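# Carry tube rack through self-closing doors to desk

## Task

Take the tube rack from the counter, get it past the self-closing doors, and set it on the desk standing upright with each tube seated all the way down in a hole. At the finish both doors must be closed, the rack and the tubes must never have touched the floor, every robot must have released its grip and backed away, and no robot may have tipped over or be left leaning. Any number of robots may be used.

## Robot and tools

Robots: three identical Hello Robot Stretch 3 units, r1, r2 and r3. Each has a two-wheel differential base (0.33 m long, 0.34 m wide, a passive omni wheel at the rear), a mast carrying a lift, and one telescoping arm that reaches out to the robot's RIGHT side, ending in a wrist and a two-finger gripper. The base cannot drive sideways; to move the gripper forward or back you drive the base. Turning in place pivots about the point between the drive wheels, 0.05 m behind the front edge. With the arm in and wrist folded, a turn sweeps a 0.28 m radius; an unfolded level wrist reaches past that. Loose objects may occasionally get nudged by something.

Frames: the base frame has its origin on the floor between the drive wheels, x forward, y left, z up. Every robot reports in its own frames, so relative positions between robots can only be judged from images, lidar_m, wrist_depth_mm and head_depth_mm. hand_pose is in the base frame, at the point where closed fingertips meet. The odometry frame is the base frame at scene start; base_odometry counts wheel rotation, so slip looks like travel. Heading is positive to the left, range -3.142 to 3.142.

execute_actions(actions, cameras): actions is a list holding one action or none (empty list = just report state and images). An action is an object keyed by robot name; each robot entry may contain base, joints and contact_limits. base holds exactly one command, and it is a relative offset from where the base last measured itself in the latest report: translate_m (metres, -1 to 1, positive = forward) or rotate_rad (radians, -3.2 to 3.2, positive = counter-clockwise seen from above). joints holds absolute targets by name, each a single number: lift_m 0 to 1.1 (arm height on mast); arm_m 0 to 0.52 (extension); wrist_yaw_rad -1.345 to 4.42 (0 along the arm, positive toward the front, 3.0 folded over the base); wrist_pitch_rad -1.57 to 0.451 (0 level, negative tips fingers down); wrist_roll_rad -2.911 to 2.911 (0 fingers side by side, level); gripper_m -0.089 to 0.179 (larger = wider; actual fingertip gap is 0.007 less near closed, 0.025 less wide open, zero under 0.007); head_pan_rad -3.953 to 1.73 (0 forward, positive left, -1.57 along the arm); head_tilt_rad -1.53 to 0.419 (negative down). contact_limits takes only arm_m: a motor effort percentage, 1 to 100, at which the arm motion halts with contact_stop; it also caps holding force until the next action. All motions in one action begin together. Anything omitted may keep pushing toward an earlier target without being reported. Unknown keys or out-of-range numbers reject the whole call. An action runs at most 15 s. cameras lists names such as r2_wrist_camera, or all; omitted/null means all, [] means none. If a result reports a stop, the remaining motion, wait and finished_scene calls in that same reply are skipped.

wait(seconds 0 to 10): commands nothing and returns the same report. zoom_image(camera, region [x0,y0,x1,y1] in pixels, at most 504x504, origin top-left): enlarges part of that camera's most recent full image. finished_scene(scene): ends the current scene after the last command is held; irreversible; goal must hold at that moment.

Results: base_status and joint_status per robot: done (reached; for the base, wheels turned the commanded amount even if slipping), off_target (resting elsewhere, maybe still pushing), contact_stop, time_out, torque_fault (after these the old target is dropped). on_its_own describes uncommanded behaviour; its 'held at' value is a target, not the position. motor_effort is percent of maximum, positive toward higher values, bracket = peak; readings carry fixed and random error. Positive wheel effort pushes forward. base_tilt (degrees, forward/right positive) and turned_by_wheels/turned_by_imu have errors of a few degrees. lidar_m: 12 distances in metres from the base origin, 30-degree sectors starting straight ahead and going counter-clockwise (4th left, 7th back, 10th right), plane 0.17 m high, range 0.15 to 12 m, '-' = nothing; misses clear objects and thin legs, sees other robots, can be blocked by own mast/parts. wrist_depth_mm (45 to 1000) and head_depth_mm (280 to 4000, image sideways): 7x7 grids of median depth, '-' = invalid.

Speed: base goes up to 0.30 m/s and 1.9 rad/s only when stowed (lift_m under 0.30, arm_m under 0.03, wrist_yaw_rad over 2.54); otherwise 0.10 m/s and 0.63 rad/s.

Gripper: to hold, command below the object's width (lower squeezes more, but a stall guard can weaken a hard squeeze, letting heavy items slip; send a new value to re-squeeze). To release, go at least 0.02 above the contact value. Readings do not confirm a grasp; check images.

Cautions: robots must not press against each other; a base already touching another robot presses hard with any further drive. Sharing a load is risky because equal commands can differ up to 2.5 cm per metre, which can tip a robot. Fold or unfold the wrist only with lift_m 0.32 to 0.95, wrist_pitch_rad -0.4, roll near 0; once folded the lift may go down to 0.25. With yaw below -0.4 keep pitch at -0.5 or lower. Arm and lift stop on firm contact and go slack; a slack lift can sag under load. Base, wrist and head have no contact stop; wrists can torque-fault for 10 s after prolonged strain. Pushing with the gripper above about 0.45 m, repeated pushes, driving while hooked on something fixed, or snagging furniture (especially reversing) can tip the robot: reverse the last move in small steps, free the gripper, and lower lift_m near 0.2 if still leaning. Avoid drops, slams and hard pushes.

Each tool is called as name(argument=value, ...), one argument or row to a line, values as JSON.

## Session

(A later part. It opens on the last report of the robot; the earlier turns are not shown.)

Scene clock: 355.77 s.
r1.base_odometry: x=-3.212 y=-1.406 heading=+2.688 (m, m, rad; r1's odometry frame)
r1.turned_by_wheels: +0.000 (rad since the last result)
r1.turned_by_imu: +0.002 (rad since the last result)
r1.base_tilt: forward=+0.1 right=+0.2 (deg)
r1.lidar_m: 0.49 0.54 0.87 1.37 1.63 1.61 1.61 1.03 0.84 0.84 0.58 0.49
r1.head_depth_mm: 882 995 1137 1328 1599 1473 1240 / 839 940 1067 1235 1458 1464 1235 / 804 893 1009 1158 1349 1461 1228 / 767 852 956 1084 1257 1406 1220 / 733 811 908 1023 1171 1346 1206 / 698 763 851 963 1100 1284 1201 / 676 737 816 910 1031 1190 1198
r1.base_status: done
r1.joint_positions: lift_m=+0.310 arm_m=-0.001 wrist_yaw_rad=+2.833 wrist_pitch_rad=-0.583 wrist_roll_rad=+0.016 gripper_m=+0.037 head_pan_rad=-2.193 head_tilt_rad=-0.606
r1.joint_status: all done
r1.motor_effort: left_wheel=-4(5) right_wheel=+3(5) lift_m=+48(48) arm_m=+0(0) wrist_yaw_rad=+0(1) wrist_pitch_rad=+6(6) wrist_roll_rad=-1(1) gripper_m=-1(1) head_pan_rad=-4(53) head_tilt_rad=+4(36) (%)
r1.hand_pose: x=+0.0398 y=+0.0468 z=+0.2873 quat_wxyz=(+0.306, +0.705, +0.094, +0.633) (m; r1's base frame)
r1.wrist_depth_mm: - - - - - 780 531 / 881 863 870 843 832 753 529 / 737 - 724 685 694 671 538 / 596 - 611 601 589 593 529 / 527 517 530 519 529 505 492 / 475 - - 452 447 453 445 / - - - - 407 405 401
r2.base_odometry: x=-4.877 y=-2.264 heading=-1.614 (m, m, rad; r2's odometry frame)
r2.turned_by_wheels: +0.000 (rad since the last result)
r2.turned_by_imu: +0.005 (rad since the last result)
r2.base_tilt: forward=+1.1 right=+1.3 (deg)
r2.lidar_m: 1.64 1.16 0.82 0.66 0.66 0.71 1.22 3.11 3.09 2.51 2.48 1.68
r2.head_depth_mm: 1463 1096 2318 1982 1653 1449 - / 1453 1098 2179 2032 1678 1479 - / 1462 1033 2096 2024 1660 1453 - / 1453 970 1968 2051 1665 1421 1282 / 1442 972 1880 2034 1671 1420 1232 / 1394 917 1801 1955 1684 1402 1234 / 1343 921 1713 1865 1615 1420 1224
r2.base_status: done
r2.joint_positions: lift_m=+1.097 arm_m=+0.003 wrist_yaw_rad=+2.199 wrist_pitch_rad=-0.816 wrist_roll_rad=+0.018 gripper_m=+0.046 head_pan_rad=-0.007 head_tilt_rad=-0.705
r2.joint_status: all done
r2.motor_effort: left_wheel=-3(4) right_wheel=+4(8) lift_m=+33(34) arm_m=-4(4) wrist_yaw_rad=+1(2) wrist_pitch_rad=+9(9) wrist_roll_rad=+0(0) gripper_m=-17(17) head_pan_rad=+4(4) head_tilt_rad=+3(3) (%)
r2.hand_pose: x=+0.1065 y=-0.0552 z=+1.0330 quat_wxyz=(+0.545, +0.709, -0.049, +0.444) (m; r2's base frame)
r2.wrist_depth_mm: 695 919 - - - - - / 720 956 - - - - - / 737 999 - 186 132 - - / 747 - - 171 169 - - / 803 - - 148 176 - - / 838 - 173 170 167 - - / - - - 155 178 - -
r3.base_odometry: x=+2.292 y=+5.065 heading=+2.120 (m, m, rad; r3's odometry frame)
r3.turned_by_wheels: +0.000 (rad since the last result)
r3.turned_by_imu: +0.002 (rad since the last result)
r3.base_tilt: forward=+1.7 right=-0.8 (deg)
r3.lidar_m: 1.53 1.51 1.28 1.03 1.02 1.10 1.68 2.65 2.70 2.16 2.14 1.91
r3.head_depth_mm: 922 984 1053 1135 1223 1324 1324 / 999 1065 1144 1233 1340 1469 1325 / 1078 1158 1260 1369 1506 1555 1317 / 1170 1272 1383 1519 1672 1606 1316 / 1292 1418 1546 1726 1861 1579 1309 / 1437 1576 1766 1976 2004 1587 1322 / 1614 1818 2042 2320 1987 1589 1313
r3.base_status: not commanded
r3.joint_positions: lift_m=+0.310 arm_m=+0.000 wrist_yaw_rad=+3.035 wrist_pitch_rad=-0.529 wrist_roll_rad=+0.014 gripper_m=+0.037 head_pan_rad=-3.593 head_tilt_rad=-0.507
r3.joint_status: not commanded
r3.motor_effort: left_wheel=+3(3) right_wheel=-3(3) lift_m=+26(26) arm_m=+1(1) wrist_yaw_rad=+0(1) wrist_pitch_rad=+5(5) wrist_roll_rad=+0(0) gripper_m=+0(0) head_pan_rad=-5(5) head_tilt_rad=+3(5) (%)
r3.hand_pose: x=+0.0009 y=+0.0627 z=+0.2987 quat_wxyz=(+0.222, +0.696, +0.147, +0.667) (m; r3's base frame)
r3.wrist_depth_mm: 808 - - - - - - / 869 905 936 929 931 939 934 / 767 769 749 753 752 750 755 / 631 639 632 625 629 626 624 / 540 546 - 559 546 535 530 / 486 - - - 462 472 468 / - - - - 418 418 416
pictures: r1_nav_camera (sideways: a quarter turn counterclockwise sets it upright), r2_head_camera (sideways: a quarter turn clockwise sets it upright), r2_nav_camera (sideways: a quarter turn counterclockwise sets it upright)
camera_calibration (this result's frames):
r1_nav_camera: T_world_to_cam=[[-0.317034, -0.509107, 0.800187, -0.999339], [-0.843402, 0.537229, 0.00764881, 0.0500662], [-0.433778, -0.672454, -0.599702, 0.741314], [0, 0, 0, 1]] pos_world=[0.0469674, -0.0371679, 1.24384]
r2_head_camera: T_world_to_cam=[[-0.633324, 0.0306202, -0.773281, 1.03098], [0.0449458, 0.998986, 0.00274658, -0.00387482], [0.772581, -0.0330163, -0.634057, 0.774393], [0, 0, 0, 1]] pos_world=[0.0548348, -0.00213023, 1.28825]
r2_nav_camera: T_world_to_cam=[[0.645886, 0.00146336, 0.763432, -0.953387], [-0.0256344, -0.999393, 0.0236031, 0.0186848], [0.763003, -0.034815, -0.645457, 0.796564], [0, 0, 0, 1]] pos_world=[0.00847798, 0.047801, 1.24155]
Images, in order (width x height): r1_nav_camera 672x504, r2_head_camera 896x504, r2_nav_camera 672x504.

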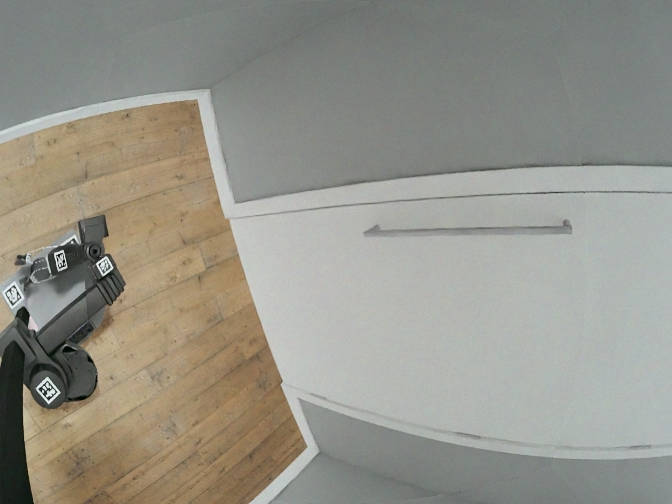

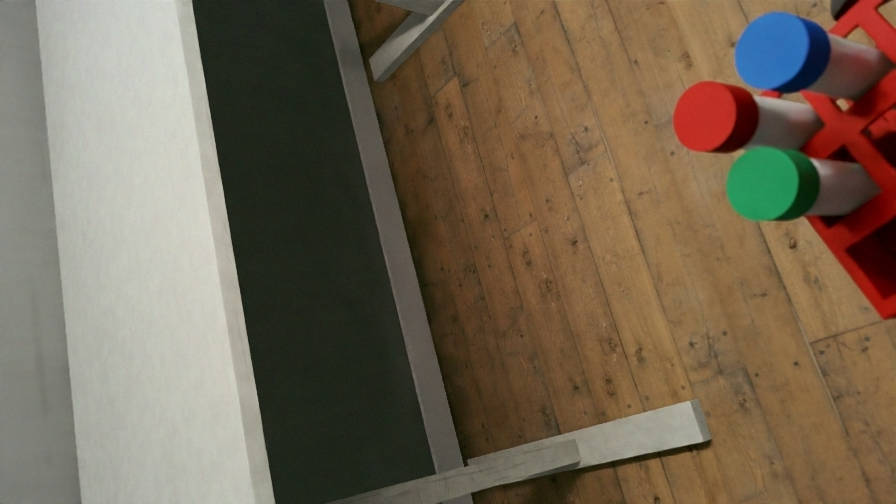

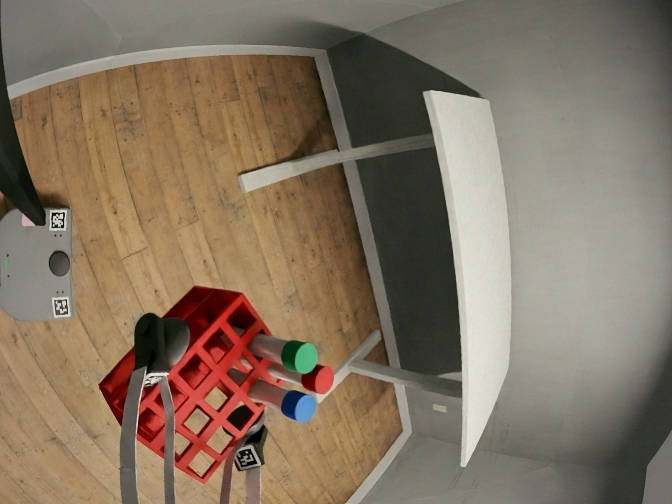

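execute_actions(
  actions=[
    {"r2":{"base":{"translate_m":0.5},"joints":{"wrist_yaw_rad":0.3}}},
  ],
  cameras=[],
)

execute_actions(
  actions=[
    {"r2":{"base":{"rotate_rad":1.7},"joints":{"head_pan_rad":-1.57,"head_tilt_rad":-0.6}}},
  ],
  cameras=["r2_head_camera","r2_wrist_camera"],
)

Scene clock: 367.80 s.
r1.base_odometry: x=-3.212 y=-1.406 heading=+2.688 (m, m, rad; r1's odometry frame)
r1.turned_by_wheels: +0.000 (rad since the last result)
r1.turned_by_imu: +0.002 (rad since the last result)
r1.base_tilt: forward=+0.2 right=+0.1 (deg)
r1.lidar_m: 0.49 0.54 0.88 1.37 1.63 1.61 1.61 1.03 0.84 0.84 0.58 0.49
r1.head_depth_mm: 879 996 1137 1333 1590 1478 1245 / 841 939 1066 1237 1462 1471 1234 / 801 896 1009 1157 1356 1452 1225 / 767 849 956 1088 1259 1407 1220 / 733 813 907 1021 1179 1347 1212 / 698 765 853 962 1097 1286 1196 / 679 740 815 911 1033 1189 1198
r1.base_status: not commanded
r1.joint_positions: lift_m=+0.310 arm_m=-0.001 wrist_yaw_rad=+2.833 wrist_pitch_rad=-0.583 wrist_roll_rad=+0.016 gripper_m=+0.037 head_pan_rad=-2.193 head_tilt_rad=-0.606
r1.joint_status: not commanded
r1.motor_effort: left_wheel=-4(4) right_wheel=+2(3) lift_m=+48(49) arm_m=+1(1) wrist_yaw_rad=+0(1) wrist_pitch_rad=+6(6) wrist_roll_rad=-1(1) gripper_m=+0(0) head_pan_rad=-5(4) head_tilt_rad=+4(4) (%)
r1.hand_pose: x=+0.0398 y=+0.0468 z=+0.2873 quat_wxyz=(+0.306, +0.705, +0.094, +0.633) (m; r1's base frame)
r1.wrist_depth_mm: - - - - - 777 542 / 862 865 830 863 862 772 526 / 703 - 701 718 695 672 536 / 607 - 575 588 590 586 533 / 532 524 533 508 519 517 499 / 474 - - 456 443 450 448 / - - - - 402 404 403
r2.base_odometry: x=-4.899 y=-2.763 heading=-1.614 (m, m, rad; r2's odometry frame)
r2.turned_by_wheels: +0.000 (rad since the last result)
r2.turned_by_imu: +0.002 (rad since the last result)
r2.base_tilt: forward=+1.1 right=+1.4 (deg)
r2.lidar_m: 1.17 0.72 1.06 0.85 0.84 0.92 1.54 3.57 2.88 2.31 2.29 1.24
r2.head_depth_mm: 1220 921 671 561 1668 1421 1232 / 1163 921 670 544 1670 1416 1231 / 1143 919 669 527 1679 1407 1233 / 1092 923 673 528 1594 1419 1223 / 1050 918 670 529 1551 1421 1223 / 1018 920 671 528 469 1416 1230 / 979 922 671 528 457 1416 1215
r2.base_status: done
r2.joint_positions: lift_m=+1.097 arm_m=+0.003 wrist_yaw_rad=+0.302 wrist_pitch_rad=-0.816 wrist_roll_rad=+0.018 gripper_m=+0.046 head_pan_rad=-0.007 head_tilt_rad=-0.705
r2.joint_status: all done
r2.motor_effort: left_wheel=-3(4) right_wheel=+4(6) lift_m=+33(33) arm_m=-3(4) wrist_yaw_rad=-3(4) wrist_pitch_rad=+9(9) wrist_roll_rad=-1(0) gripper_m=-17(17) head_pan_rad=+5(4) head_tilt_rad=+2(2) (%)
r2.hand_pose: x=+0.0254 y=-0.2986 z=+1.0330 quat_wxyz=(+0.679, +0.374, -0.605, -0.183) (m; r2's base frame)
r2.wrist_depth_mm: - - - - - - - / - - - - - - - / - - - 185 132 - - / - - - 170 170 - - / - - - 148 176 - - / - - 173 170 166 - - / - - - 154 179 - -
r3.base_odometry: x=+2.292 y=+5.065 heading=+2.120 (m, m, rad; r3's odometry frame)
r3.turned_by_wheels: +0.000 (rad since the last result)
r3.turned_by_imu: +0.002 (rad since the last result)
r3.base_tilt: forward=+1.7 right=-0.7 (deg)
r3.lidar_m: 1.53 1.51 1.28 1.03 1.02 1.10 1.69 2.65 2.70 2.17 2.14 1.92
r3.head_depth_mm: 927 987 1054 1130 1219 1318 1325 / 996 1066 1141 1242 1344 1467 1321 / 1075 1162 1258 1363 1482 1543 1323 / 1169 1266 1382 1519 1674 1592 1323 / 1296 1413 1550 1728 1857 1592 1316 / 1433 1574 1748 1981 2002 1583 1320 / 1605 1794 2021 2333 2006 1582 1309
r3.base_status: not commanded
r3.joint_positions: lift_m=+0.310 arm_m=+0.000 wrist_yaw_rad=+3.035 wrist_pitch_rad=-0.529 wrist_roll_rad=+0.014 gripper_m=+0.037 head_pan_rad=-3.593 head_tilt_rad=-0.507
r3.joint_status: not commanded
r3.motor_effort: left_wheel=+3(3) right_wheel=-3(3) lift_m=+26(26) arm_m=+0(0) wrist_yaw_rad=+1(0) wrist_pitch_rad=+5(5) wrist_roll_rad=+0(0) gripper_m=+0(0) head_pan_rad=-6(4) head_tilt_rad=+4(4) (%)
r3.hand_pose: x=+0.0009 y=+0.0627 z=+0.2987 quat_wxyz=(+0.222, +0.696, +0.147, +0.667) (m; r3's base frame)
r3.wrist_depth_mm: 814 - - - - - - / 863 880 941 946 939 932 921 / 760 750 753 748 748 757 755 / 633 630 629 633 631 625 623 / 541 541 - 565 554 537 538 / 488 - - - 456 470 469 / - - - - 420 418 422
pictures: none
No camera images: the call's "cameras" was empty. Leave "cameras" out to get every camera's image.

Scene clock: 371.43 s.
r1.base_odometry: x=-3.212 y=-1.406 heading=+2.688 (m, m, rad; r1's odometry frame)
r1.turned_by_wheels: +0.000 (rad since the last result)
r1.turned_by_imu: +0.001 (rad since the last result)
r1.base_tilt: forward=+0.2 right=+0.1 (deg)
r1.lidar_m: 0.48 0.54 0.88 1.37 1.63 1.62 1.61 1.03 0.84 0.84 0.59 0.49
r1.head_depth_mm: 882 994 1137 1335 1592 1478 1242 / 839 942 1070 1237 1464 1473 1235 / 803 893 1009 1156 1356 1451 1227 / 767 849 952 1085 1256 1406 1214 / 734 812 907 1024 1173 1339 1209 / 697 764 851 965 1102 1276 1202 / 678 739 815 913 1034 1188 1198
r1.base_status: not commanded
r1.joint_positions: lift_m=+0.310 arm_m=-0.001 wrist_yaw_rad=+2.833 wrist_pitch_rad=-0.583 wrist_roll_rad=+0.016 gripper_m=+0.037 head_pan_rad=-2.193 head_tilt_rad=-0.606
r1.joint_status: not commanded
r1.motor_effort: left_wheel=-4(4) right_wheel=+3(3) lift_m=+48(48) arm_m=+0(1) wrist_yaw_rad=+1(1) wrist_pitch_rad=+6(5) wrist_roll_rad=-1(1) gripper_m=-1(1) head_pan_rad=-4(4) head_tilt_rad=+4(4) (%)
r1.hand_pose: x=+0.0398 y=+0.0468 z=+0.2873 quat_wxyz=(+0.306, +0.705, +0.094, +0.633) (m; r1's base frame)
r1.wrist_depth_mm: - - - - - 775 518 / 881 850 827 847 844 747 540 / 718 - 715 696 675 686 542 / 598 - 604 597 591 589 529 / 529 522 534 502 520 507 496 / 470 - - 453 442 453 451 / - - - - 413 405 402
r2.base_odometry: x=-4.899 y=-2.763 heading=+0.085 (m, m, rad; r2's odometry frame)
r2.turned_by_wheels: +1.700 (rad since the last result)
r2.turned_by_imu: +1.721 (rad since the last result)
r2.base_tilt: forward=+1.1 right=+1.3 (deg)
r2.lidar_m: 0.84 0.84 0.99 1.91 3.55 2.63 2.30 2.25 1.24 1.16 0.72 0.96
r2.head_depth_mm: - - - - - - 1264 / - - - - - - 1268 / - - - - - - 1274 / 1023 1100 - 350 - 308 1267 / 1001 1076 - 551 377 299 1238 / 979 1062 826 608 483 1486 1296 / 959 1032 826 608 484 1017 1204
r2.base_status: done
r2.joint_positions: lift_m=+1.097 arm_m=+0.003 wrist_yaw_rad=+0.302 wrist_pitch_rad=-0.816 wrist_roll_rad=+0.018 gripper_m=+0.046 head_pan_rad=-1.563 head_tilt_rad=-0.606
r2.joint_status: all done
r2.motor_effort: left_wheel=-2(6) right_wheel=+4(7) lift_m=+33(34) arm_m=-2(3) wrist_yaw_rad=-2(2) wrist_pitch_rad=+9(9) wrist_roll_rad=+0(0) gripper_m=-16(18) head_pan_rad=-5(61) head_tilt_rad=+3(13) (%)
r2.hand_pose: x=+0.0254 y=-0.2987 z=+1.0330 quat_wxyz=(+0.679, +0.374, -0.605, -0.184) (m; r2's base frame)
r2.wrist_depth_mm: 957 442 436 430 424 419 411 / 394 379 370 349 353 355 350 / 334 334 324 186 131 312 308 / 304 296 287 171 170 279 276 / 994 - 238 148 175 270 261 / - - 174 170 167 - - / - - - 155 178 - -
r3.base_odometry: x=+2.292 y=+5.065 heading=+2.120 (m, m, rad; r3's odometry frame)
r3.turned_by_wheels: +0.000 (rad since the last result)
r3.turned_by_imu: +0.001 (rad since the last result)
r3.base_tilt: forward=+1.6 right=-0.7 (deg)
r3.lidar_m: 1.53 1.51 1.28 1.03 1.02 1.10 1.68 2.65 2.70 2.16 2.14 1.91
r3.head_depth_mm: 922 986 1057 1127 1216 1325 1326 / 998 1069 1145 1227 1346 1471 1317 / 1081 1157 1250 1377 1497 1550 1319 / 1174 1269 1381 1518 1686 1594 1319 / 1290 1411 1550 1726 1867 1583 1312 / 1426 1579 1753 1982 1989 1586 1317 / 1616 1804 2063 2323 2008 1583 1308
r3.base_status: not commanded
r3.joint_positions: lift_m=+0.310 arm_m=+0.000 wrist_yaw_rad=+3.035 wrist_pitch_rad=-0.529 wrist_roll_rad=+0.014 gripper_m=+0.037 head_pan_rad=-3.593 head_tilt_rad=-0.507
r3.joint_status: not commanded
r3.motor_effort: left_wheel=+3(3) right_wheel=-3(3) lift_m=+26(26) arm_m=+1(1) wrist_yaw_rad=+0(1) wrist_pitch_rad=+5(5) wrist_roll_rad=+0(0) gripper_m=+0(0) head_pan_rad=-4(5) head_tilt_rad=+3(4) (%)
r3.hand_pose: x=+0.0009 y=+0.0627 z=+0.2987 quat_wxyz=(+0.222, +0.696, +0.147, +0.667) (m; r3's base frame)
r3.wrist_depth_mm: 810 - - - - - - / 851 889 941 942 936 919 934 / 754 760 760 753 745 751 747 / 624 626 630 629 624 628 619 / 540 538 - 557 550 538 540 / 486 - - - 459 470 467 / - - - - 420 414 415
pictures: r2_head_camera (sideways: a quarter turn clockwise sets it upright), r2_wrist_camera
camera_calibration (this result's frames):
r2_head_camera: T_world_to_cam=[[0.0218208, 0.554564, -0.831855, 1.10334], [0.99954, -0.0296415, 0.00645862, -0.0145311], [-0.0210757, -0.831613, -0.554956, 0.676329], [0, 0, 0, 1]] pos_world=[0.0047028, -0.0498596, 1.29324]
r2_wrist_camera: T_world_to_cam=[[-0.951279, -0.306871, -0.0299712, -0.032057], [-0.244293, 0.809444, -0.533967, 0.825743], [0.188119, -0.50063, -0.844974, 0.879564], [0, 0, 0, 1]] pos_world=[0.00576581, -0.237894, 1.18317]
Images, in order (width x height): r2_head_camera 896x504, r2_wrist_camera 644x364.

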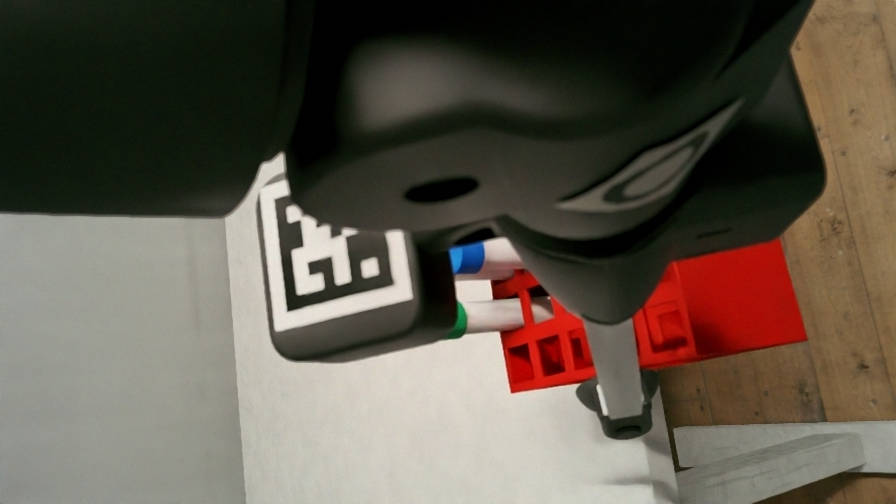

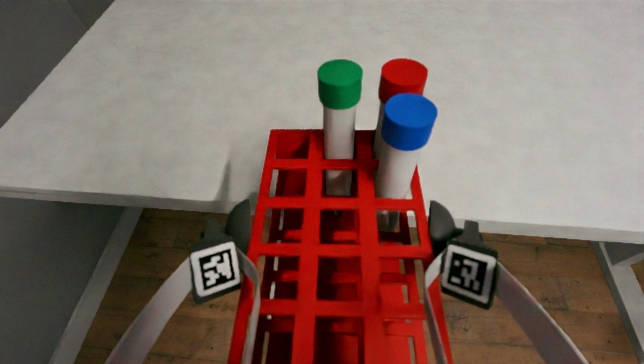

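execute_actions(
  actions=[
    {"r2":{"joints":{"arm_m":0.3}}},
  ],
  cameras=[],
)

execute_actions(
  actions=[
    {"r2":{"joints":{"lift_m":1.07}}},
  ],
  cameras=["r2_head_camera","r2_wrist_camera"],
)

Scene clock: 380.07 s.
r1.base_odometry: x=-3.212 y=-1.406 heading=+2.688 (m, m, rad; r1's odometry frame)
r1.turned_by_wheels: +0.000 (rad since the last result)
r1.turned_by_imu: +0.002 (rad since the last result)
r1.base_tilt: forward=+0.2 right=+0.1 (deg)
r1.lidar_m: 0.49 0.54 0.87 1.37 1.63 1.61 1.61 1.03 0.84 0.84 0.59 0.49
r1.head_depth_mm: 881 991 1136 1340 1591 1479 1242 / 842 942 1071 1238 1466 1461 1235 / 799 895 1009 1158 1355 1458 1230 / 766 852 954 1086 1256 1406 1222 / 733 810 906 1024 1173 1343 1216 / 696 767 850 963 1101 1284 1208 / 677 738 817 910 1035 1192 1198
r1.base_status: not commanded
r1.joint_positions: lift_m=+0.310 arm_m=-0.001 wrist_yaw_rad=+2.833 wrist_pitch_rad=-0.583 wrist_roll_rad=+0.016 gripper_m=+0.037 head_pan_rad=-2.193 head_tilt_rad=-0.606
r1.joint_status: not commanded
r1.motor_effort: left_wheel=-4(4) right_wheel=+3(3) lift_m=+48(48) arm_m=+0(0) wrist_yaw_rad=+0(1) wrist_pitch_rad=+6(6) wrist_roll_rad=-1(1) gripper_m=+0(0) head_pan_rad=-5(4) head_tilt_rad=+4(4) (%)
r1.hand_pose: x=+0.0398 y=+0.0468 z=+0.2873 quat_wxyz=(+0.306, +0.705, +0.094, +0.633) (m; r1's base frame)
r1.wrist_depth_mm: - - - - - 759 525 / 855 847 876 850 843 771 531 / 713 - 699 709 707 671 529 / 602 - 600 604 567 588 538 / 513 526 530 519 533 501 493 / 476 - - 456 444 445 448 / - - - - 406 400 404
r2.base_odometry: x=-4.899 y=-2.763 heading=+0.085 (m, m, rad; r2's odometry frame)
r2.turned_by_wheels: +0.000 (rad since the last result)
r2.turned_by_imu: +0.000 (rad since the last result)
r2.base_tilt: forward=+1.1 right=+1.2 (deg)
r2.lidar_m: 0.84 0.84 0.99 1.91 3.58 2.62 2.29 2.24 1.24 1.16 0.71 0.96
r2.head_depth_mm: 1080 1177 820 606 512 1519 1294 / - 1165 821 608 513 1512 1291 / - - 783 609 497 1506 1293 / 1007 - 555 566 481 1521 1285 / 997 1084 690 588 483 1519 1287 / 981 1060 824 610 483 1489 1293 / 961 1040 827 611 484 1013 1201
r2.base_status: not commanded
r2.joint_positions: lift_m=+1.097 arm_m=+0.300 wrist_yaw_rad=+0.300 wrist_pitch_rad=-0.816 wrist_roll_rad=+0.018 gripper_m=+0.046 head_pan_rad=-1.563 head_tilt_rad=-0.606
r2.joint_status: all done
r2.motor_effort: left_wheel=-2(3) right_wheel=+4(4) lift_m=+33(34) arm_m=+2(5) wrist_yaw_rad=+0(2) wrist_pitch_rad=+9(9) wrist_roll_rad=+0(0) gripper_m=-17(17) head_pan_rad=-4(5) head_tilt_rad=+2(3) (%)
r2.hand_pose: x=+0.0252 y=-0.5956 z=+1.0330 quat_wxyz=(+0.679, +0.373, -0.605, -0.184) (m; r2's base frame)
r2.wrist_depth_mm: 456 446 433 428 418 416 404 / 380 377 372 348 348 357 350 / 332 328 323 185 132 313 307 / 296 292 288 171 169 278 276 / 263 262 220 148 175 251 249 / 239 238 172 170 167 232 227 / 219 216 208 155 178 210 208
r3.base_odometry: x=+2.292 y=+5.065 heading=+2.120 (m, m, rad; r3's odometry frame)
r3.turned_by_wheels: +0.000 (rad since the last result)
r3.turned_by_imu: +0.001 (rad since the last result)
r3.base_tilt: forward=+1.8 right=-0.8 (deg)
r3.lidar_m: 1.53 1.51 1.29 1.02 1.02 1.10 1.68 2.65 2.71 2.16 2.14 1.91
r3.head_depth_mm: 921 986 1050 1139 1216 1324 1313 / 995 1064 1143 1236 1337 1472 1322 / 1079 1160 1251 1367 1498 1548 1318 / 1175 1273 1380 1507 1676 1598 1312 / 1293 1411 1550 1730 1874 1590 1311 / 1432 1581 1763 1989 1997 1578 1316 / 1617 1804 2043 2316 1994 1574 1312
r3.base_status: not commanded
r3.joint_positions: lift_m=+0.310 arm_m=+0.000 wrist_yaw_rad=+3.035 wrist_pitch_rad=-0.529 wrist_roll_rad=+0.014 gripper_m=+0.037 head_pan_rad=-3.593 head_tilt_rad=-0.507
r3.joint_status: not commanded
r3.motor_effort: left_wheel=+3(3) right_wheel=-3(3) lift_m=+26(26) arm_m=+1(1) wrist_yaw_rad=+1(0) wrist_pitch_rad=+5(5) wrist_roll_rad=+0(0) gripper_m=+0(0) head_pan_rad=-5(5) head_tilt_rad=+3(4) (%)
r3.hand_pose: x=+0.0009 y=+0.0627 z=+0.2987 quat_wxyz=(+0.222, +0.696, +0.147, +0.667) (m; r3's base frame)
r3.wrist_depth_mm: 798 - - - - - - / 850 895 937 934 937 933 929 / 765 761 753 755 743 754 739 / 629 631 631 636 619 629 634 / 542 537 - 570 548 539 538 / 486 - - - 460 469 469 / - - - - 417 418 417
pictures: none
No camera images: the call's "cameras" was empty. Leave "cameras" out to get every camera's image.

Scene clock: 381.13 s.
r1.base_odometry: x=-3.212 y=-1.406 heading=+2.688 (m, m, rad; r1's odometry frame)
r1.turned_by_wheels: +0.000 (rad since the last result)
r1.turned_by_imu: +0.000 (rad since the last result)
r1.base_tilt: forward=+0.1 right=+0.1 (deg)
r1.lidar_m: 0.48 0.54 0.87 1.37 1.63 1.62 1.61 1.03 0.84 0.84 0.59 0.49
r1.head_depth_mm: 881 991 1135 1332 1594 1468 1244 / 842 941 1072 1237 1459 1477 1229 / 800 893 1008 1155 1352 1457 1228 / 766 848 956 1080 1259 1407 1225 / 735 811 907 1025 1176 1349 1216 / 698 764 850 960 1104 1277 1202 / 677 740 816 913 1030 1183 1196
r1.base_status: not commanded
r1.joint_positions: lift_m=+0.310 arm_m=-0.001 wrist_yaw_rad=+2.833 wrist_pitch_rad=-0.583 wrist_roll_rad=+0.016 gripper_m=+0.037 head_pan_rad=-2.193 head_tilt_rad=-0.606
r1.joint_status: not commanded
r1.motor_effort: left_wheel=-3(4) right_wheel=+3(3) lift_m=+49(48) arm_m=+0(0) wrist_yaw_rad=+0(0) wrist_pitch_rad=+6(6) wrist_roll_rad=+0(1) gripper_m=+0(1) head_pan_rad=-4(4) head_tilt_rad=+4(4) (%)
r1.hand_pose: x=+0.0398 y=+0.0468 z=+0.2873 quat_wxyz=(+0.306, +0.705, +0.094, +0.633) (m; r1's base frame)
r1.wrist_depth_mm: - - - - - 762 538 / 886 856 887 852 829 754 537 / 742 - 708 697 693 675 538 / 597 - 603 594 592 581 531 / 514 534 519 511 520 500 498 / 475 - - 463 445 459 446 / - - - - 405 401 403
r2.base_odometry: x=-4.899 y=-2.763 heading=+0.085 (m, m, rad; r2's odometry frame)
r2.turned_by_wheels: +0.000 (rad since the last result)
r2.turned_by_imu: +0.000 (rad since the last result)
r2.base_tilt: forward=+1.1 right=+1.3 (deg)
r2.lidar_m: 0.84 0.84 0.99 1.91 3.57 2.61 2.29 2.25 1.24 1.16 0.72 0.96
r2.head_depth_mm: - 1097 820 608 510 1502 1283 / - 1064 823 608 513 1509 1290 / - - 784 591 497 1530 1294 / 1027 - 619 569 483 1516 1297 / 1001 1082 871 587 483 1527 1287 / 984 1058 823 608 483 1483 1291 / 963 1039 827 609 483 1014 1200
r2.base_status: not commanded
r2.joint_positions: lift_m=+1.071 arm_m=+0.300 wrist_yaw_rad=+0.300 wrist_pitch_rad=-0.813 wrist_roll_rad=+0.018 gripper_m=+0.046 head_pan_rad=-1.563 head_tilt_rad=-0.606
r2.joint_status: all done
r2.motor_effort: left_wheel=-2(2) right_wheel=+4(4) lift_m=+14(29) arm_m=+3(3) wrist_yaw_rad=-1(1) wrist_pitch_rad=+7(9) wrist_roll_rad=+0(0) gripper_m=-17(17) head_pan_rad=-4(4) head_tilt_rad=+3(4) (%)
r2.hand_pose: x=+0.0254 y=-0.5962 z=+1.0066 quat_wxyz=(+0.679, +0.372, -0.606, -0.183) (m; r2's base frame)
r2.wrist_depth_mm: 400 392 387 381 375 367 360 / 341 335 332 309 301 317 309 / 298 294 287 181 126 275 271 / 261 259 255 168 162 249 243 / 233 233 226 148 177 224 221 / 212 211 174 170 165 204 202 / 194 192 189 155 167 187 186
r3.base_odometry: x=+2.292 y=+5.065 heading=+2.120 (m, m, rad; r3's odometry frame)
r3.turned_by_wheels: +0.000 (rad since the last result)
r3.turned_by_imu: +0.000 (rad since the last result)
r3.base_tilt: forward=+1.7 right=-0.8 (deg)
r3.lidar_m: 1.53 1.51 1.28 1.03 1.02 1.10 1.68 2.65 2.71 2.17 2.14 1.91
r3.head_depth_mm: 928 984 1055 1132 1219 1323 1320 / 999 1064 1143 1243 1348 1464 1321 / 1078 1160 1249 1366 1498 1555 1326 / 1170 1267 1384 1524 1680 1580 1314 / 1289 1408 1551 1708 1867 1583 1317 / 1430 1578 1758 1988 1992 1598 1307 / 1607 1796 2030 2318 1994 1580 1309
r3.base_status: not commanded
r3.joint_positions: lift_m=+0.310 arm_m=+0.000 wrist_yaw_rad=+3.035 wrist_pitch_rad=-0.529 wrist_roll_rad=+0.014 gripper_m=+0.037 head_pan_rad=-3.593 head_tilt_rad=-0.507
r3.joint_status: not commanded
r3.motor_effort: left_wheel=+3(3) right_wheel=-3(3) lift_m=+26(26) arm_m=+1(1) wrist_yaw_rad=+0(0) wrist_pitch_rad=+5(5) wrist_roll_rad=+0(0) gripper_m=+0(0) head_pan_rad=-4(5) head_tilt_rad=+3(2) (%)
r3.hand_pose: x=+0.0009 y=+0.0627 z=+0.2987 quat_wxyz=(+0.222, +0.696, +0.147, +0.667) (m; r3's base frame)
r3.wrist_depth_mm: 812 - - - - - - / 851 910 933 924 938 934 927 / 758 753 755 748 750 747 754 / 627 629 625 639 633 629 625 / 538 544 - 560 557 535 530 / 481 - - - 457 467 468 / - - - - 419 418 416
pictures: r2_head_camera (sideways: a quarter turn clockwise sets it upright), r2_wrist_camera
camera_calibration (this result's frames):
r2_head_camera: T_world_to_cam=[[0.0219052, 0.55445, -0.831929, 1.10343], [0.999535, -0.0297913, 0.00646361, -0.0145376], [-0.0212005, -0.831684, -0.554845, 0.676185], [0, 0, 0, 1]] pos_world=[0.00469529, -0.0498606, 1.29325]
r2_wrist_camera: T_world_to_cam=[[-0.951688, -0.305603, -0.0299366, -0.123442], [-0.242564, 0.807976, -0.536971, 1.05463], [0.188288, -0.503767, -0.843069, 0.704476], [0, 0, 0, 1]] pos_world=[0.00569184, -0.534947, 1.15653]
Images, in order (width x height): r2_head_camera 896x504, r2_wrist_camera 644x364.

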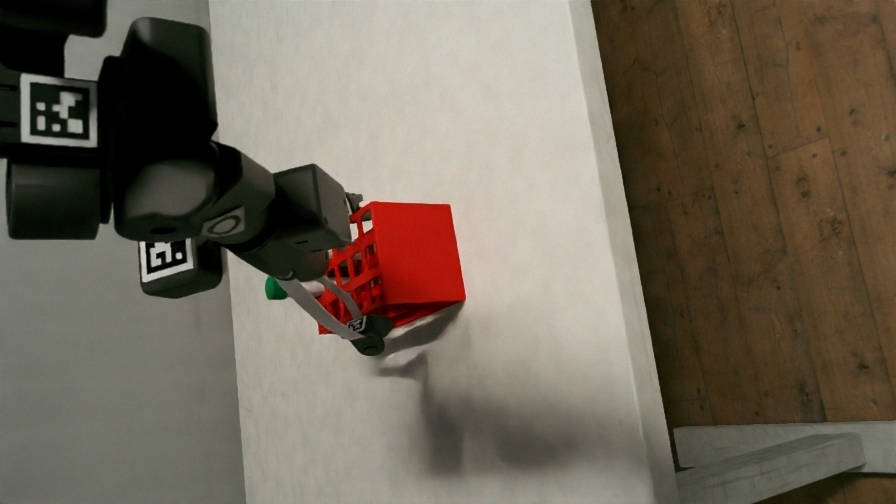

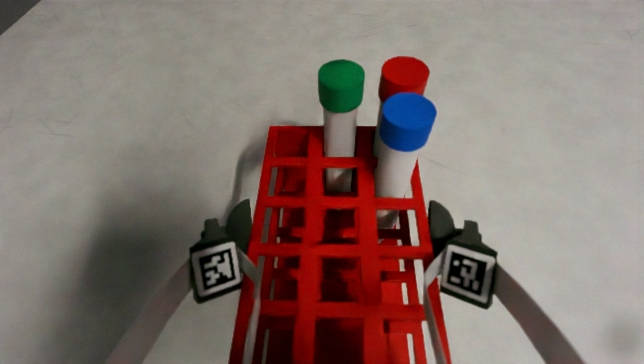

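execute_actions(
  actions=[
    {"r2":{"joints":{"gripper_m":0.179}}},
  ],
  cameras=[],
)

execute_actions(
  actions=[
    {"r2":{"joints":{"lift_m":1.098,"arm_m":0.01,"wrist_yaw_rad":0.15}}},
  ],
  cameras=["r2_wrist_camera"],
)

execute_actions(
  actions=[
    {"r2":{"base":{"translate_m":-0.15},"joints":{"head_pan_rad":-1.3,"wrist_yaw_rad":0}}},
  ],
  cameras=["r2_head_camera","r1_nav_camera"],
)

Scene clock: 389.20 s.
r1.base_odometry: x=-3.212 y=-1.406 heading=+2.688 (m, m, rad; r1's odometry frame)
r1.turned_by_wheels: +0.000 (rad since the last result)
r1.turned_by_imu: +0.002 (rad since the last result)
r1.base_tilt: forward=+0.2 right=+0.1 (deg)
r1.lidar_m: 0.49 0.54 0.88 1.37 1.63 1.62 1.61 1.03 0.84 0.84 0.59 0.49
r1.head_depth_mm: 883 988 1143 1328 1581 1478 1243 / 840 942 1067 1241 1470 1468 1236 / 799 896 1006 1154 1357 1454 1227 / 765 848 953 1089 1258 1407 1218 / 735 809 901 1024 1174 1351 1217 / 697 762 851 961 1102 1281 1202 / 676 738 817 910 1031 1188 1191
r1.base_status: not commanded
r1.joint_positions: lift_m=+0.310 arm_m=-0.001 wrist_yaw_rad=+2.833 wrist_pitch_rad=-0.583 wrist_roll_rad=+0.016 gripper_m=+0.037 head_pan_rad=-2.193 head_tilt_rad=-0.606
r1.joint_status: not commanded
r1.motor_effort: left_wheel=-3(4) right_wheel=+3(3) lift_m=+48(48) arm_m=+0(0) wrist_yaw_rad=-1(1) wrist_pitch_rad=+6(6) wrist_roll_rad=-1(1) gripper_m=+0(1) head_pan_rad=-4(4) head_tilt_rad=+4(4) (%)
r1.hand_pose: x=+0.0398 y=+0.0468 z=+0.2873 quat_wxyz=(+0.306, +0.705, +0.094, +0.633) (m; r1's base frame)
r1.wrist_depth_mm: - - - - - 750 533 / 831 869 883 856 814 778 536 / 712 - 717 698 687 680 548 / 609 - 583 592 584 589 532 / 528 517 542 521 528 517 491 / 477 - - 457 448 454 440 / - - - - 408 405 398
r2.base_odometry: x=-4.899 y=-2.763 heading=+0.085 (m, m, rad; r2's odometry frame)
r2.turned_by_wheels: +0.000 (rad since the last result)
r2.turned_by_imu: +0.000 (rad since the last result)
r2.base_tilt: forward=+1.1 right=+1.3 (deg)
r2.lidar_m: 0.84 0.84 0.99 1.91 3.57 2.62 2.29 2.24 1.24 1.16 0.71 0.96
r2.head_depth_mm: - 1096 819 606 512 1506 1287 / - 1063 822 608 512 1503 1302 / - - 747 594 495 1509 1292 / 1022 - 615 572 483 1514 1285 / 1004 1085 715 587 482 1510 1293 / 980 1067 866 609 483 1482 1282 / 963 1035 827 610 483 1011 1209
r2.base_status: not commanded
r2.joint_positions: lift_m=+1.071 arm_m=+0.300 wrist_yaw_rad=+0.300 wrist_pitch_rad=-0.808 wrist_roll_rad=+0.018 gripper_m=+0.179 head_pan_rad=-1.563 head_tilt_rad=-0.606
r2.joint_status: all done
r2.motor_effort: left_wheel=-2(3) right_wheel=+4(4) lift_m=+14(14) arm_m=+3(3) wrist_yaw_rad=-1(0) wrist_pitch_rad=+5(7) wrist_roll_rad=+0(0) gripper_m=+0(99) head_pan_rad=-5(4) head_tilt_rad=+3(3) (%)
r2.hand_pose: x=+0.0257 y=-0.5972 z=+1.0073 quat_wxyz=(+0.679, +0.371, -0.607, -0.181) (m; r2's base frame)
r2.wrist_depth_mm: 405 397 395 382 380 374 359 / 341 342 337 311 310 319 314 / 301 295 290 183 126 278 274 / 262 262 256 170 168 247 245 / 235 237 228 150 185 225 224 / 217 207 204 171 169 203 - / 190 193 188 158 181 187 182
r3.base_odometry: x=+2.292 y=+5.065 heading=+2.120 (m, m, rad; r3's odometry frame)
r3.turned_by_wheels: +0.000 (rad since the last result)
r3.turned_by_imu: +0.001 (rad since the last result)
r3.base_tilt: forward=+1.8 right=-0.8 (deg)
r3.lidar_m: 1.53 1.51 1.28 1.03 1.02 1.10 1.69 2.65 2.70 2.17 2.14 1.91
r3.head_depth_mm: 924 988 1053 1129 1224 1326 1316 / 997 1061 1149 1244 1341 1470 1316 / 1078 1156 1250 1367 1496 1563 1315 / 1175 1265 1390 1514 1683 1603 1313 / 1291 1407 1546 1729 1872 1593 1315 / 1428 1571 1753 1989 1991 1579 1314 / 1619 1800 2026 2328 1998 1576 1311
r3.base_status: not commanded
r3.joint_positions: lift_m=+0.310 arm_m=+0.000 wrist_yaw_rad=+3.035 wrist_pitch_rad=-0.529 wrist_roll_rad=+0.014 gripper_m=+0.037 head_pan_rad=-3.593 head_tilt_rad=-0.507
r3.joint_status: not commanded
r3.motor_effort: left_wheel=+3(3) right_wheel=-4(4) lift_m=+26(26) arm_m=+0(0) wrist_yaw_rad=+1(0) wrist_pitch_rad=+5(5) wrist_roll_rad=+0(0) gripper_m=+0(0) head_pan_rad=-5(4) head_tilt_rad=+3(4) (%)
r3.hand_pose: x=+0.0009 y=+0.0627 z=+0.2987 quat_wxyz=(+0.222, +0.696, +0.147, +0.667) (m; r3's base frame)
r3.wrist_depth_mm: 799 - - - - - - / 864 890 943 936 944 927 909 / 756 747 758 753 743 747 754 / 629 631 631 620 625 627 620 / 543 544 - 560 557 538 538 / 484 - - - 460 471 476 / - - - - 419 419 419
pictures: none
No camera images: the call's "cameras" was empty. Leave "cameras" out to get every camera's image.

Scene clock: 392.57 s.
r1.base_odometry: x=-3.212 y=-1.406 heading=+2.688 (m, m, rad; r1's odometry frame)
r1.turned_by_wheels: +0.000 (rad since the last result)
r1.turned_by_imu: +0.001 (rad since the last result)
r1.base_tilt: forward=+0.2 right=+0.1 (deg)
r1.lidar_m: 0.48 0.54 0.88 1.37 1.63 1.62 1.61 1.03 0.84 0.84 0.59 0.49
r1.head_depth_mm: 883 996 1138 1331 1594 1486 1240 / 841 942 1073 1235 1468 1466 1232 / 802 895 1006 1154 1356 1455 1232 / 767 848 955 1080 1260 1401 1220 / 734 813 905 1020 1178 1349 1214 / 695 767 852 959 1102 1286 1205 / 678 736 814 914 1033 1182 1194
r1.base_status: not commanded
r1.joint_positions: lift_m=+0.310 arm_m=-0.001 wrist_yaw_rad=+2.833 wrist_pitch_rad=-0.583 wrist_roll_rad=+0.016 gripper_m=+0.037 head_pan_rad=-2.193 head_tilt_rad=-0.606
r1.joint_status: not commanded
r1.motor_effort: left_wheel=-3(4) right_wheel=+3(3) lift_m=+48(48) arm_m=+0(1) wrist_yaw_rad=+0(0) wrist_pitch_rad=+6(6) wrist_roll_rad=-1(0) gripper_m=-1(0) head_pan_rad=-4(4) head_tilt_rad=+4(3) (%)
r1.hand_pose: x=+0.0398 y=+0.0468 z=+0.2873 quat_wxyz=(+0.306, +0.705, +0.094, +0.633) (m; r1's base frame)
r1.wrist_depth_mm: - - - - - 759 534 / 857 861 886 857 834 770 535 / 739 - 690 701 681 682 536 / 603 - 602 593 599 577 528 / 523 525 528 516 536 507 483 / 478 - - 447 441 459 446 / - - - - 400 398 399
r2.base_odometry: x=-4.899 y=-2.763 heading=+0.085 (m, m, rad; r2's odometry frame)
r2.turned_by_wheels: +0.000 (rad since the last result)
r2.turned_by_imu: +0.000 (rad since the last result)
r2.base_tilt: forward=+1.1 right=+1.3 (deg)
r2.lidar_m: 0.84 0.84 0.99 1.91 3.57 2.62 2.29 2.24 1.24 1.16 0.72 0.96
r2.head_depth_mm: - - - - - - 1288 / - - - - - - 1285 / - - - - - - 1284 / 1017 1103 - 586 - 1501 1290 / 1002 1081 784 586 470 1517 1287 / 984 1065 825 609 498 1474 1290 / 960 1039 826 609 499 1016 1205
r2.base_status: not commanded
r2.joint_positions: lift_m=+1.098 arm_m=+0.010 wrist_yaw_rad=+0.151 wrist_pitch_rad=-0.809 wrist_roll_rad=+0.018 gripper_m=+0.179 head_pan_rad=-1.563 head_tilt_rad=-0.606
r2.joint_status: all done
r2.motor_effort: left_wheel=-2(2) right_wheel=+4(3) lift_m=+33(34) arm_m=-3(3) wrist_yaw_rad=-2(2) wrist_pitch_rad=+5(5) wrist_roll_rad=+0(0) gripper_m=-1(0) head_pan_rad=-5(5) head_tilt_rad=+4(3) (%)
r2.hand_pose: x=+0.0024 y=-0.3129 z=+1.0342 quat_wxyz=(+0.664, +0.325, -0.633, -0.232) (m; r2's base frame)
r2.wrist_depth_mm: 485 450 449 388 413 420 414 / 395 384 379 352 357 363 359 / 338 337 330 327 317 316 316 / 301 297 292 288 285 281 278 / 275 277 276 - - - - / - - - - - - - / - - - - - - -
r3.base_odometry: x=+2.292 y=+5.065 heading=+2.120 (m, m, rad; r3's odometry frame)
r3.turned_by_wheels: +0.000 (rad since the last result)
r3.turned_by_imu: +0.001 (rad since the last result)
r3.base_tilt: forward=+1.6 right=-0.7 (deg)
r3.lidar_m: 1.53 1.51 1.28 1.03 1.02 1.10 1.68 2.66 2.71 2.17 2.14 1.92
r3.head_depth_mm: 925 984 1052 1132 1216 1317 1317 / 996 1063 1141 1238 1340 1466 1321 / 1082 1155 1258 1368 1501 1553 1317 / 1171 1258 1389 1515 1675 1596 1319 / 1296 1412 1546 1726 1865 1585 1311 / 1430 1581 1764 1981 1981 1590 1313 / 1612 1799 2037 2326 2003 1583 1313
r3.base_status: not commanded
r3.joint_positions: lift_m=+0.310 arm_m=+0.000 wrist_yaw_rad=+3.035 wrist_pitch_rad=-0.529 wrist_roll_rad=+0.014 gripper_m=+0.037 head_pan_rad=-3.593 head_tilt_rad=-0.507
r3.joint_status: not commanded
r3.motor_effort: left_wheel=+3(3) right_wheel=-3(3) lift_m=+26(26) arm_m=+1(1) wrist_yaw_rad=+0(0) wrist_pitch_rad=+5(5) wrist_roll_rad=+0(0) gripper_m=+0(0) head_pan_rad=-4(5) head_tilt_rad=+3(3) (%)
r3.hand_pose: x=+0.0009 y=+0.0627 z=+0.2987 quat_wxyz=(+0.222, +0.696, +0.147, +0.667) (m; r3's base frame)
r3.wrist_depth_mm: 810 - - - - - - / 861 897 942 946 932 950 922 / 755 762 759 763 762 755 751 / 627 621 630 623 622 620 621 / 543 538 - 561 548 540 537 / 486 - - - 457 466 468 / - - - - 422 416 416
pictures: r2_wrist_camera
camera_calibration (this result's frames):
r2_wrist_camera: T_world_to_cam=[[-0.986521, -0.160882, -0.0298947, -0.0125203], [-0.119472, 0.832984, -0.540244, 0.845862], [0.111817, -0.529391, -0.840977, 0.864828], [0, 0, 0, 1]] pos_world=[-0.0079976, -0.248772, 1.1839]
Images, in order (width x height): r2_wrist_camera 644x364.

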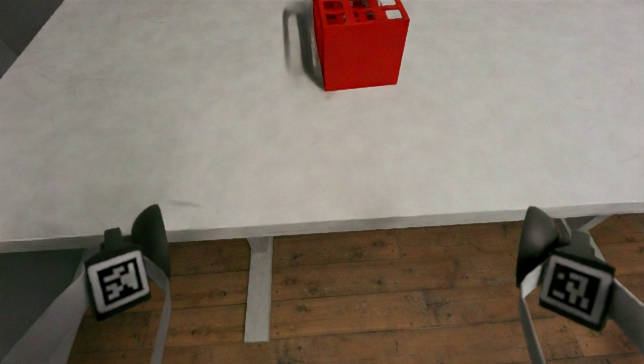

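Scene clock: 395.03 s.
r1.base_odometry: x=-3.212 y=-1.406 heading=+2.688 (m, m, rad; r1's odometry frame)
r1.turned_by_wheels: +0.000 (rad since the last result)
r1.turned_by_imu: +0.001 (rad since the last result)
r1.base_tilt: forward=+0.2 right=+0.2 (deg)
r1.lidar_m: 0.48 0.54 0.88 1.37 1.63 1.62 1.61 1.03 0.84 0.84 0.59 0.49
r1.head_depth_mm: 881 992 1140 1333 1597 1476 1241 / 840 940 1068 1234 1471 1467 1231 / 804 894 1007 1162 1361 1459 1229 / 768 852 955 1082 1261 1407 1215 / 734 808 905 1023 1178 1353 1217 / 698 766 851 959 1104 1281 1200 / 678 738 814 912 1036 1183 1200
r1.base_status: not commanded
r1.joint_positions: lift_m=+0.310 arm_m=-0.001 wrist_yaw_rad=+2.833 wrist_pitch_rad=-0.583 wrist_roll_rad=+0.016 gripper_m=+0.037 head_pan_rad=-2.193 head_tilt_rad=-0.606
r1.joint_status: not commanded
r1.motor_effort: left_wheel=-4(4) right_wheel=+3(2) lift_m=+48(48) arm_m=+0(0) wrist_yaw_rad=+0(0) wrist_pitch_rad=+6(6) wrist_roll_rad=+0(1) gripper_m=-1(0) head_pan_rad=-4(3) head_tilt_rad=+4(4) (%)
r1.hand_pose: x=+0.0398 y=+0.0468 z=+0.2873 quat_wxyz=(+0.306, +0.705, +0.094, +0.633) (m; r1's base frame)
r1.wrist_depth_mm: - - - - - 747 523 / 849 859 848 842 845 752 537 / 723 - 699 725 706 678 537 / 615 - 603 604 573 580 524 / 520 534 532 511 518 494 490 / 479 - - 452 442 453 444 / - - - - 405 404 402
r2.base_odometry: x=-5.048 y=-2.776 heading=+0.085 (m, m, rad; r2's odometry frame)
r2.turned_by_wheels: +0.000 (rad since the last result)
r2.turned_by_imu: -0.001 (rad since the last result)
r2.base_tilt: forward=+1.1 right=+1.4 (deg)
r2.lidar_m: 0.99 0.99 1.16 2.18 3.54 2.46 2.15 2.15 1.15 1.19 0.79 1.13
r2.head_depth_mm: 1018 1100 865 587 - - 1275 / 1016 1101 822 611 529 1510 1288 / 1027 1102 826 609 530 1521 1294 / 1021 1105 641 589 530 1521 1288 / 1029 1099 825 597 512 1521 1282 / 1028 1113 826 610 514 1456 1252 / 1035 1105 827 610 514 1416 1291
r2.base_status: done
r2.joint_positions: lift_m=+1.098 arm_m=+0.010 wrist_yaw_rad=+0.002 wrist_pitch_rad=-0.809 wrist_roll_rad=+0.018 gripper_m=+0.179 head_pan_rad=-1.307 head_tilt_rad=-0.606
r2.joint_status: all done
r2.motor_effort: left_wheel=-2(5) right_wheel=+3(5) lift_m=+33(33) arm_m=-3(4) wrist_yaw_rad=-3(3) wrist_pitch_rad=+5(5) wrist_roll_rad=+0(0) gripper_m=+0(0) head_pan_rad=+4(32) head_tilt_rad=+3(2) (%)
r2.hand_pose: x=-0.0212 y=-0.3147 z=+1.0342 quat_wxyz=(+0.645, +0.277, -0.655, -0.280) (m; r2's base frame)
r2.wrist_depth_mm: 453 319 430 433 428 423 415 / 387 360 366 371 362 356 351 / 336 332 325 325 321 318 328 / 298 295 292 298 - - - / 278 279 - - - - - / - - - - - - - / - - - - - - -
r3.base_odometry: x=+2.292 y=+5.065 heading=+2.120 (m, m, rad; r3's odometry frame)
r3.turned_by_wheels: +0.000 (rad since the last result)
r3.turned_by_imu: +0.000 (rad since the last result)
r3.base_tilt: forward=+1.7 right=-0.8 (deg)
r3.lidar_m: 1.53 1.51 1.28 1.03 1.02 1.10 1.68 2.65 2.71 2.16 2.14 1.91
r3.head_depth_mm: 924 984 1050 1129 1220 1326 1321 / 999 1065 1143 1240 1347 1468 1326 / 1074 1162 1252 1362 1503 1551 1318 / 1177 1272 1385 1523 1696 1593 1318 / 1295 1400 1551 1728 1881 1594 1317 / 1428 1573 1763 1974 2004 1587 1318 / 1607 1792 2040 2322 1997 1577 1310
r3.base_status: not commanded
r3.joint_positions: lift_m=+0.310 arm_m=+0.000 wrist_yaw_rad=+3.035 wrist_pitch_rad=-0.529 wrist_roll_rad=+0.014 gripper_m=+0.037 head_pan_rad=-3.593 head_tilt_rad=-0.507
r3.joint_status: not commanded
r3.motor_effort: left_wheel=+3(3) right_wheel=-4(4) lift_m=+26(26) arm_m=+1(0) wrist_yaw_rad=+1(1) wrist_pitch_rad=+5(5) wrist_roll_rad=+0(0) gripper_m=+0(0) head_pan_rad=-5(4) head_tilt_rad=+3(3) (%)
r3.hand_pose: x=+0.0009 y=+0.0627 z=+0.2987 quat_wxyz=(+0.222, +0.696, +0.147, +0.667) (m; r3's base frame)
r3.wrist_depth_mm: 819 - - - - - - / 867 899 929 929 936 930 927 / 752 761 749 750 751 739 758 / 628 629 624 634 619 628 617 / 545 543 - 559 552 537 534 / 482 - - - 458 469 467 / - - - - 422 418 416
pictures: r1_nav_camera (sideways: a quarter turn counterclockwise sets it upright), r2_head_camera (sideways: a quarter turn clockwise sets it upright)
camera_calibration (this result's frames):
r1_nav_camera: T_world_to_cam=[[-0.317034, -0.509107, 0.800187, -0.999339], [-0.843402, 0.537229, 0.00764881, 0.0500662], [-0.433778, -0.672454, -0.599702, 0.741314], [0, 0, 0, 1]] pos_world=[0.0469674, -0.0371679, 1.24384]
r2_head_camera: T_world_to_cam=[[-0.11917, 0.541764, -0.83204, 1.10444], [0.9745, 0.224296, 0.00647111, -0.0143946], [0.190129, -0.810051, -0.554678, 0.674679], [0, 0, 0, 1]] pos_world=[0.0173679, -0.0485928, 1.29326]
Images, in order (width x height): r1_nav_camera 672x504, r2_head_camera 896x504.

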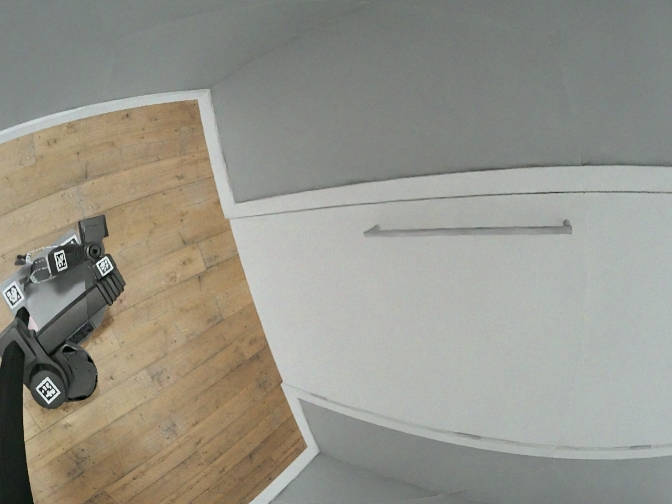

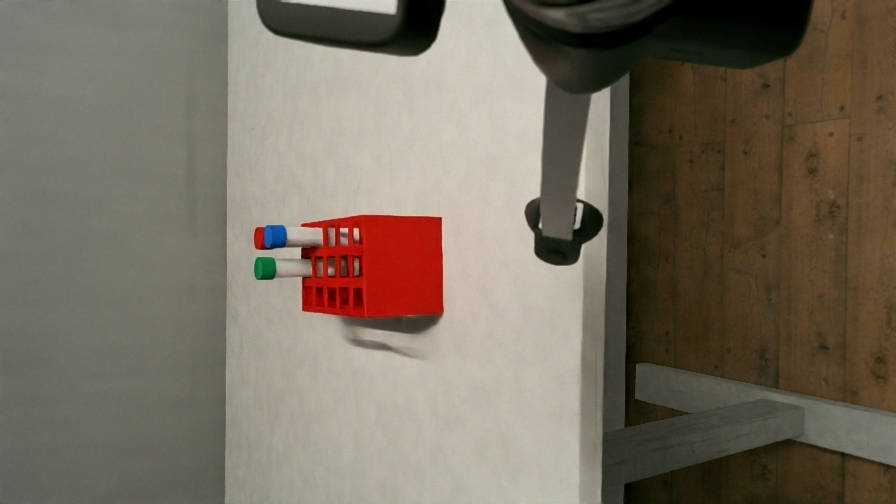

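finished_scene(
  scene=2,
)

The scene is finished: the task was done.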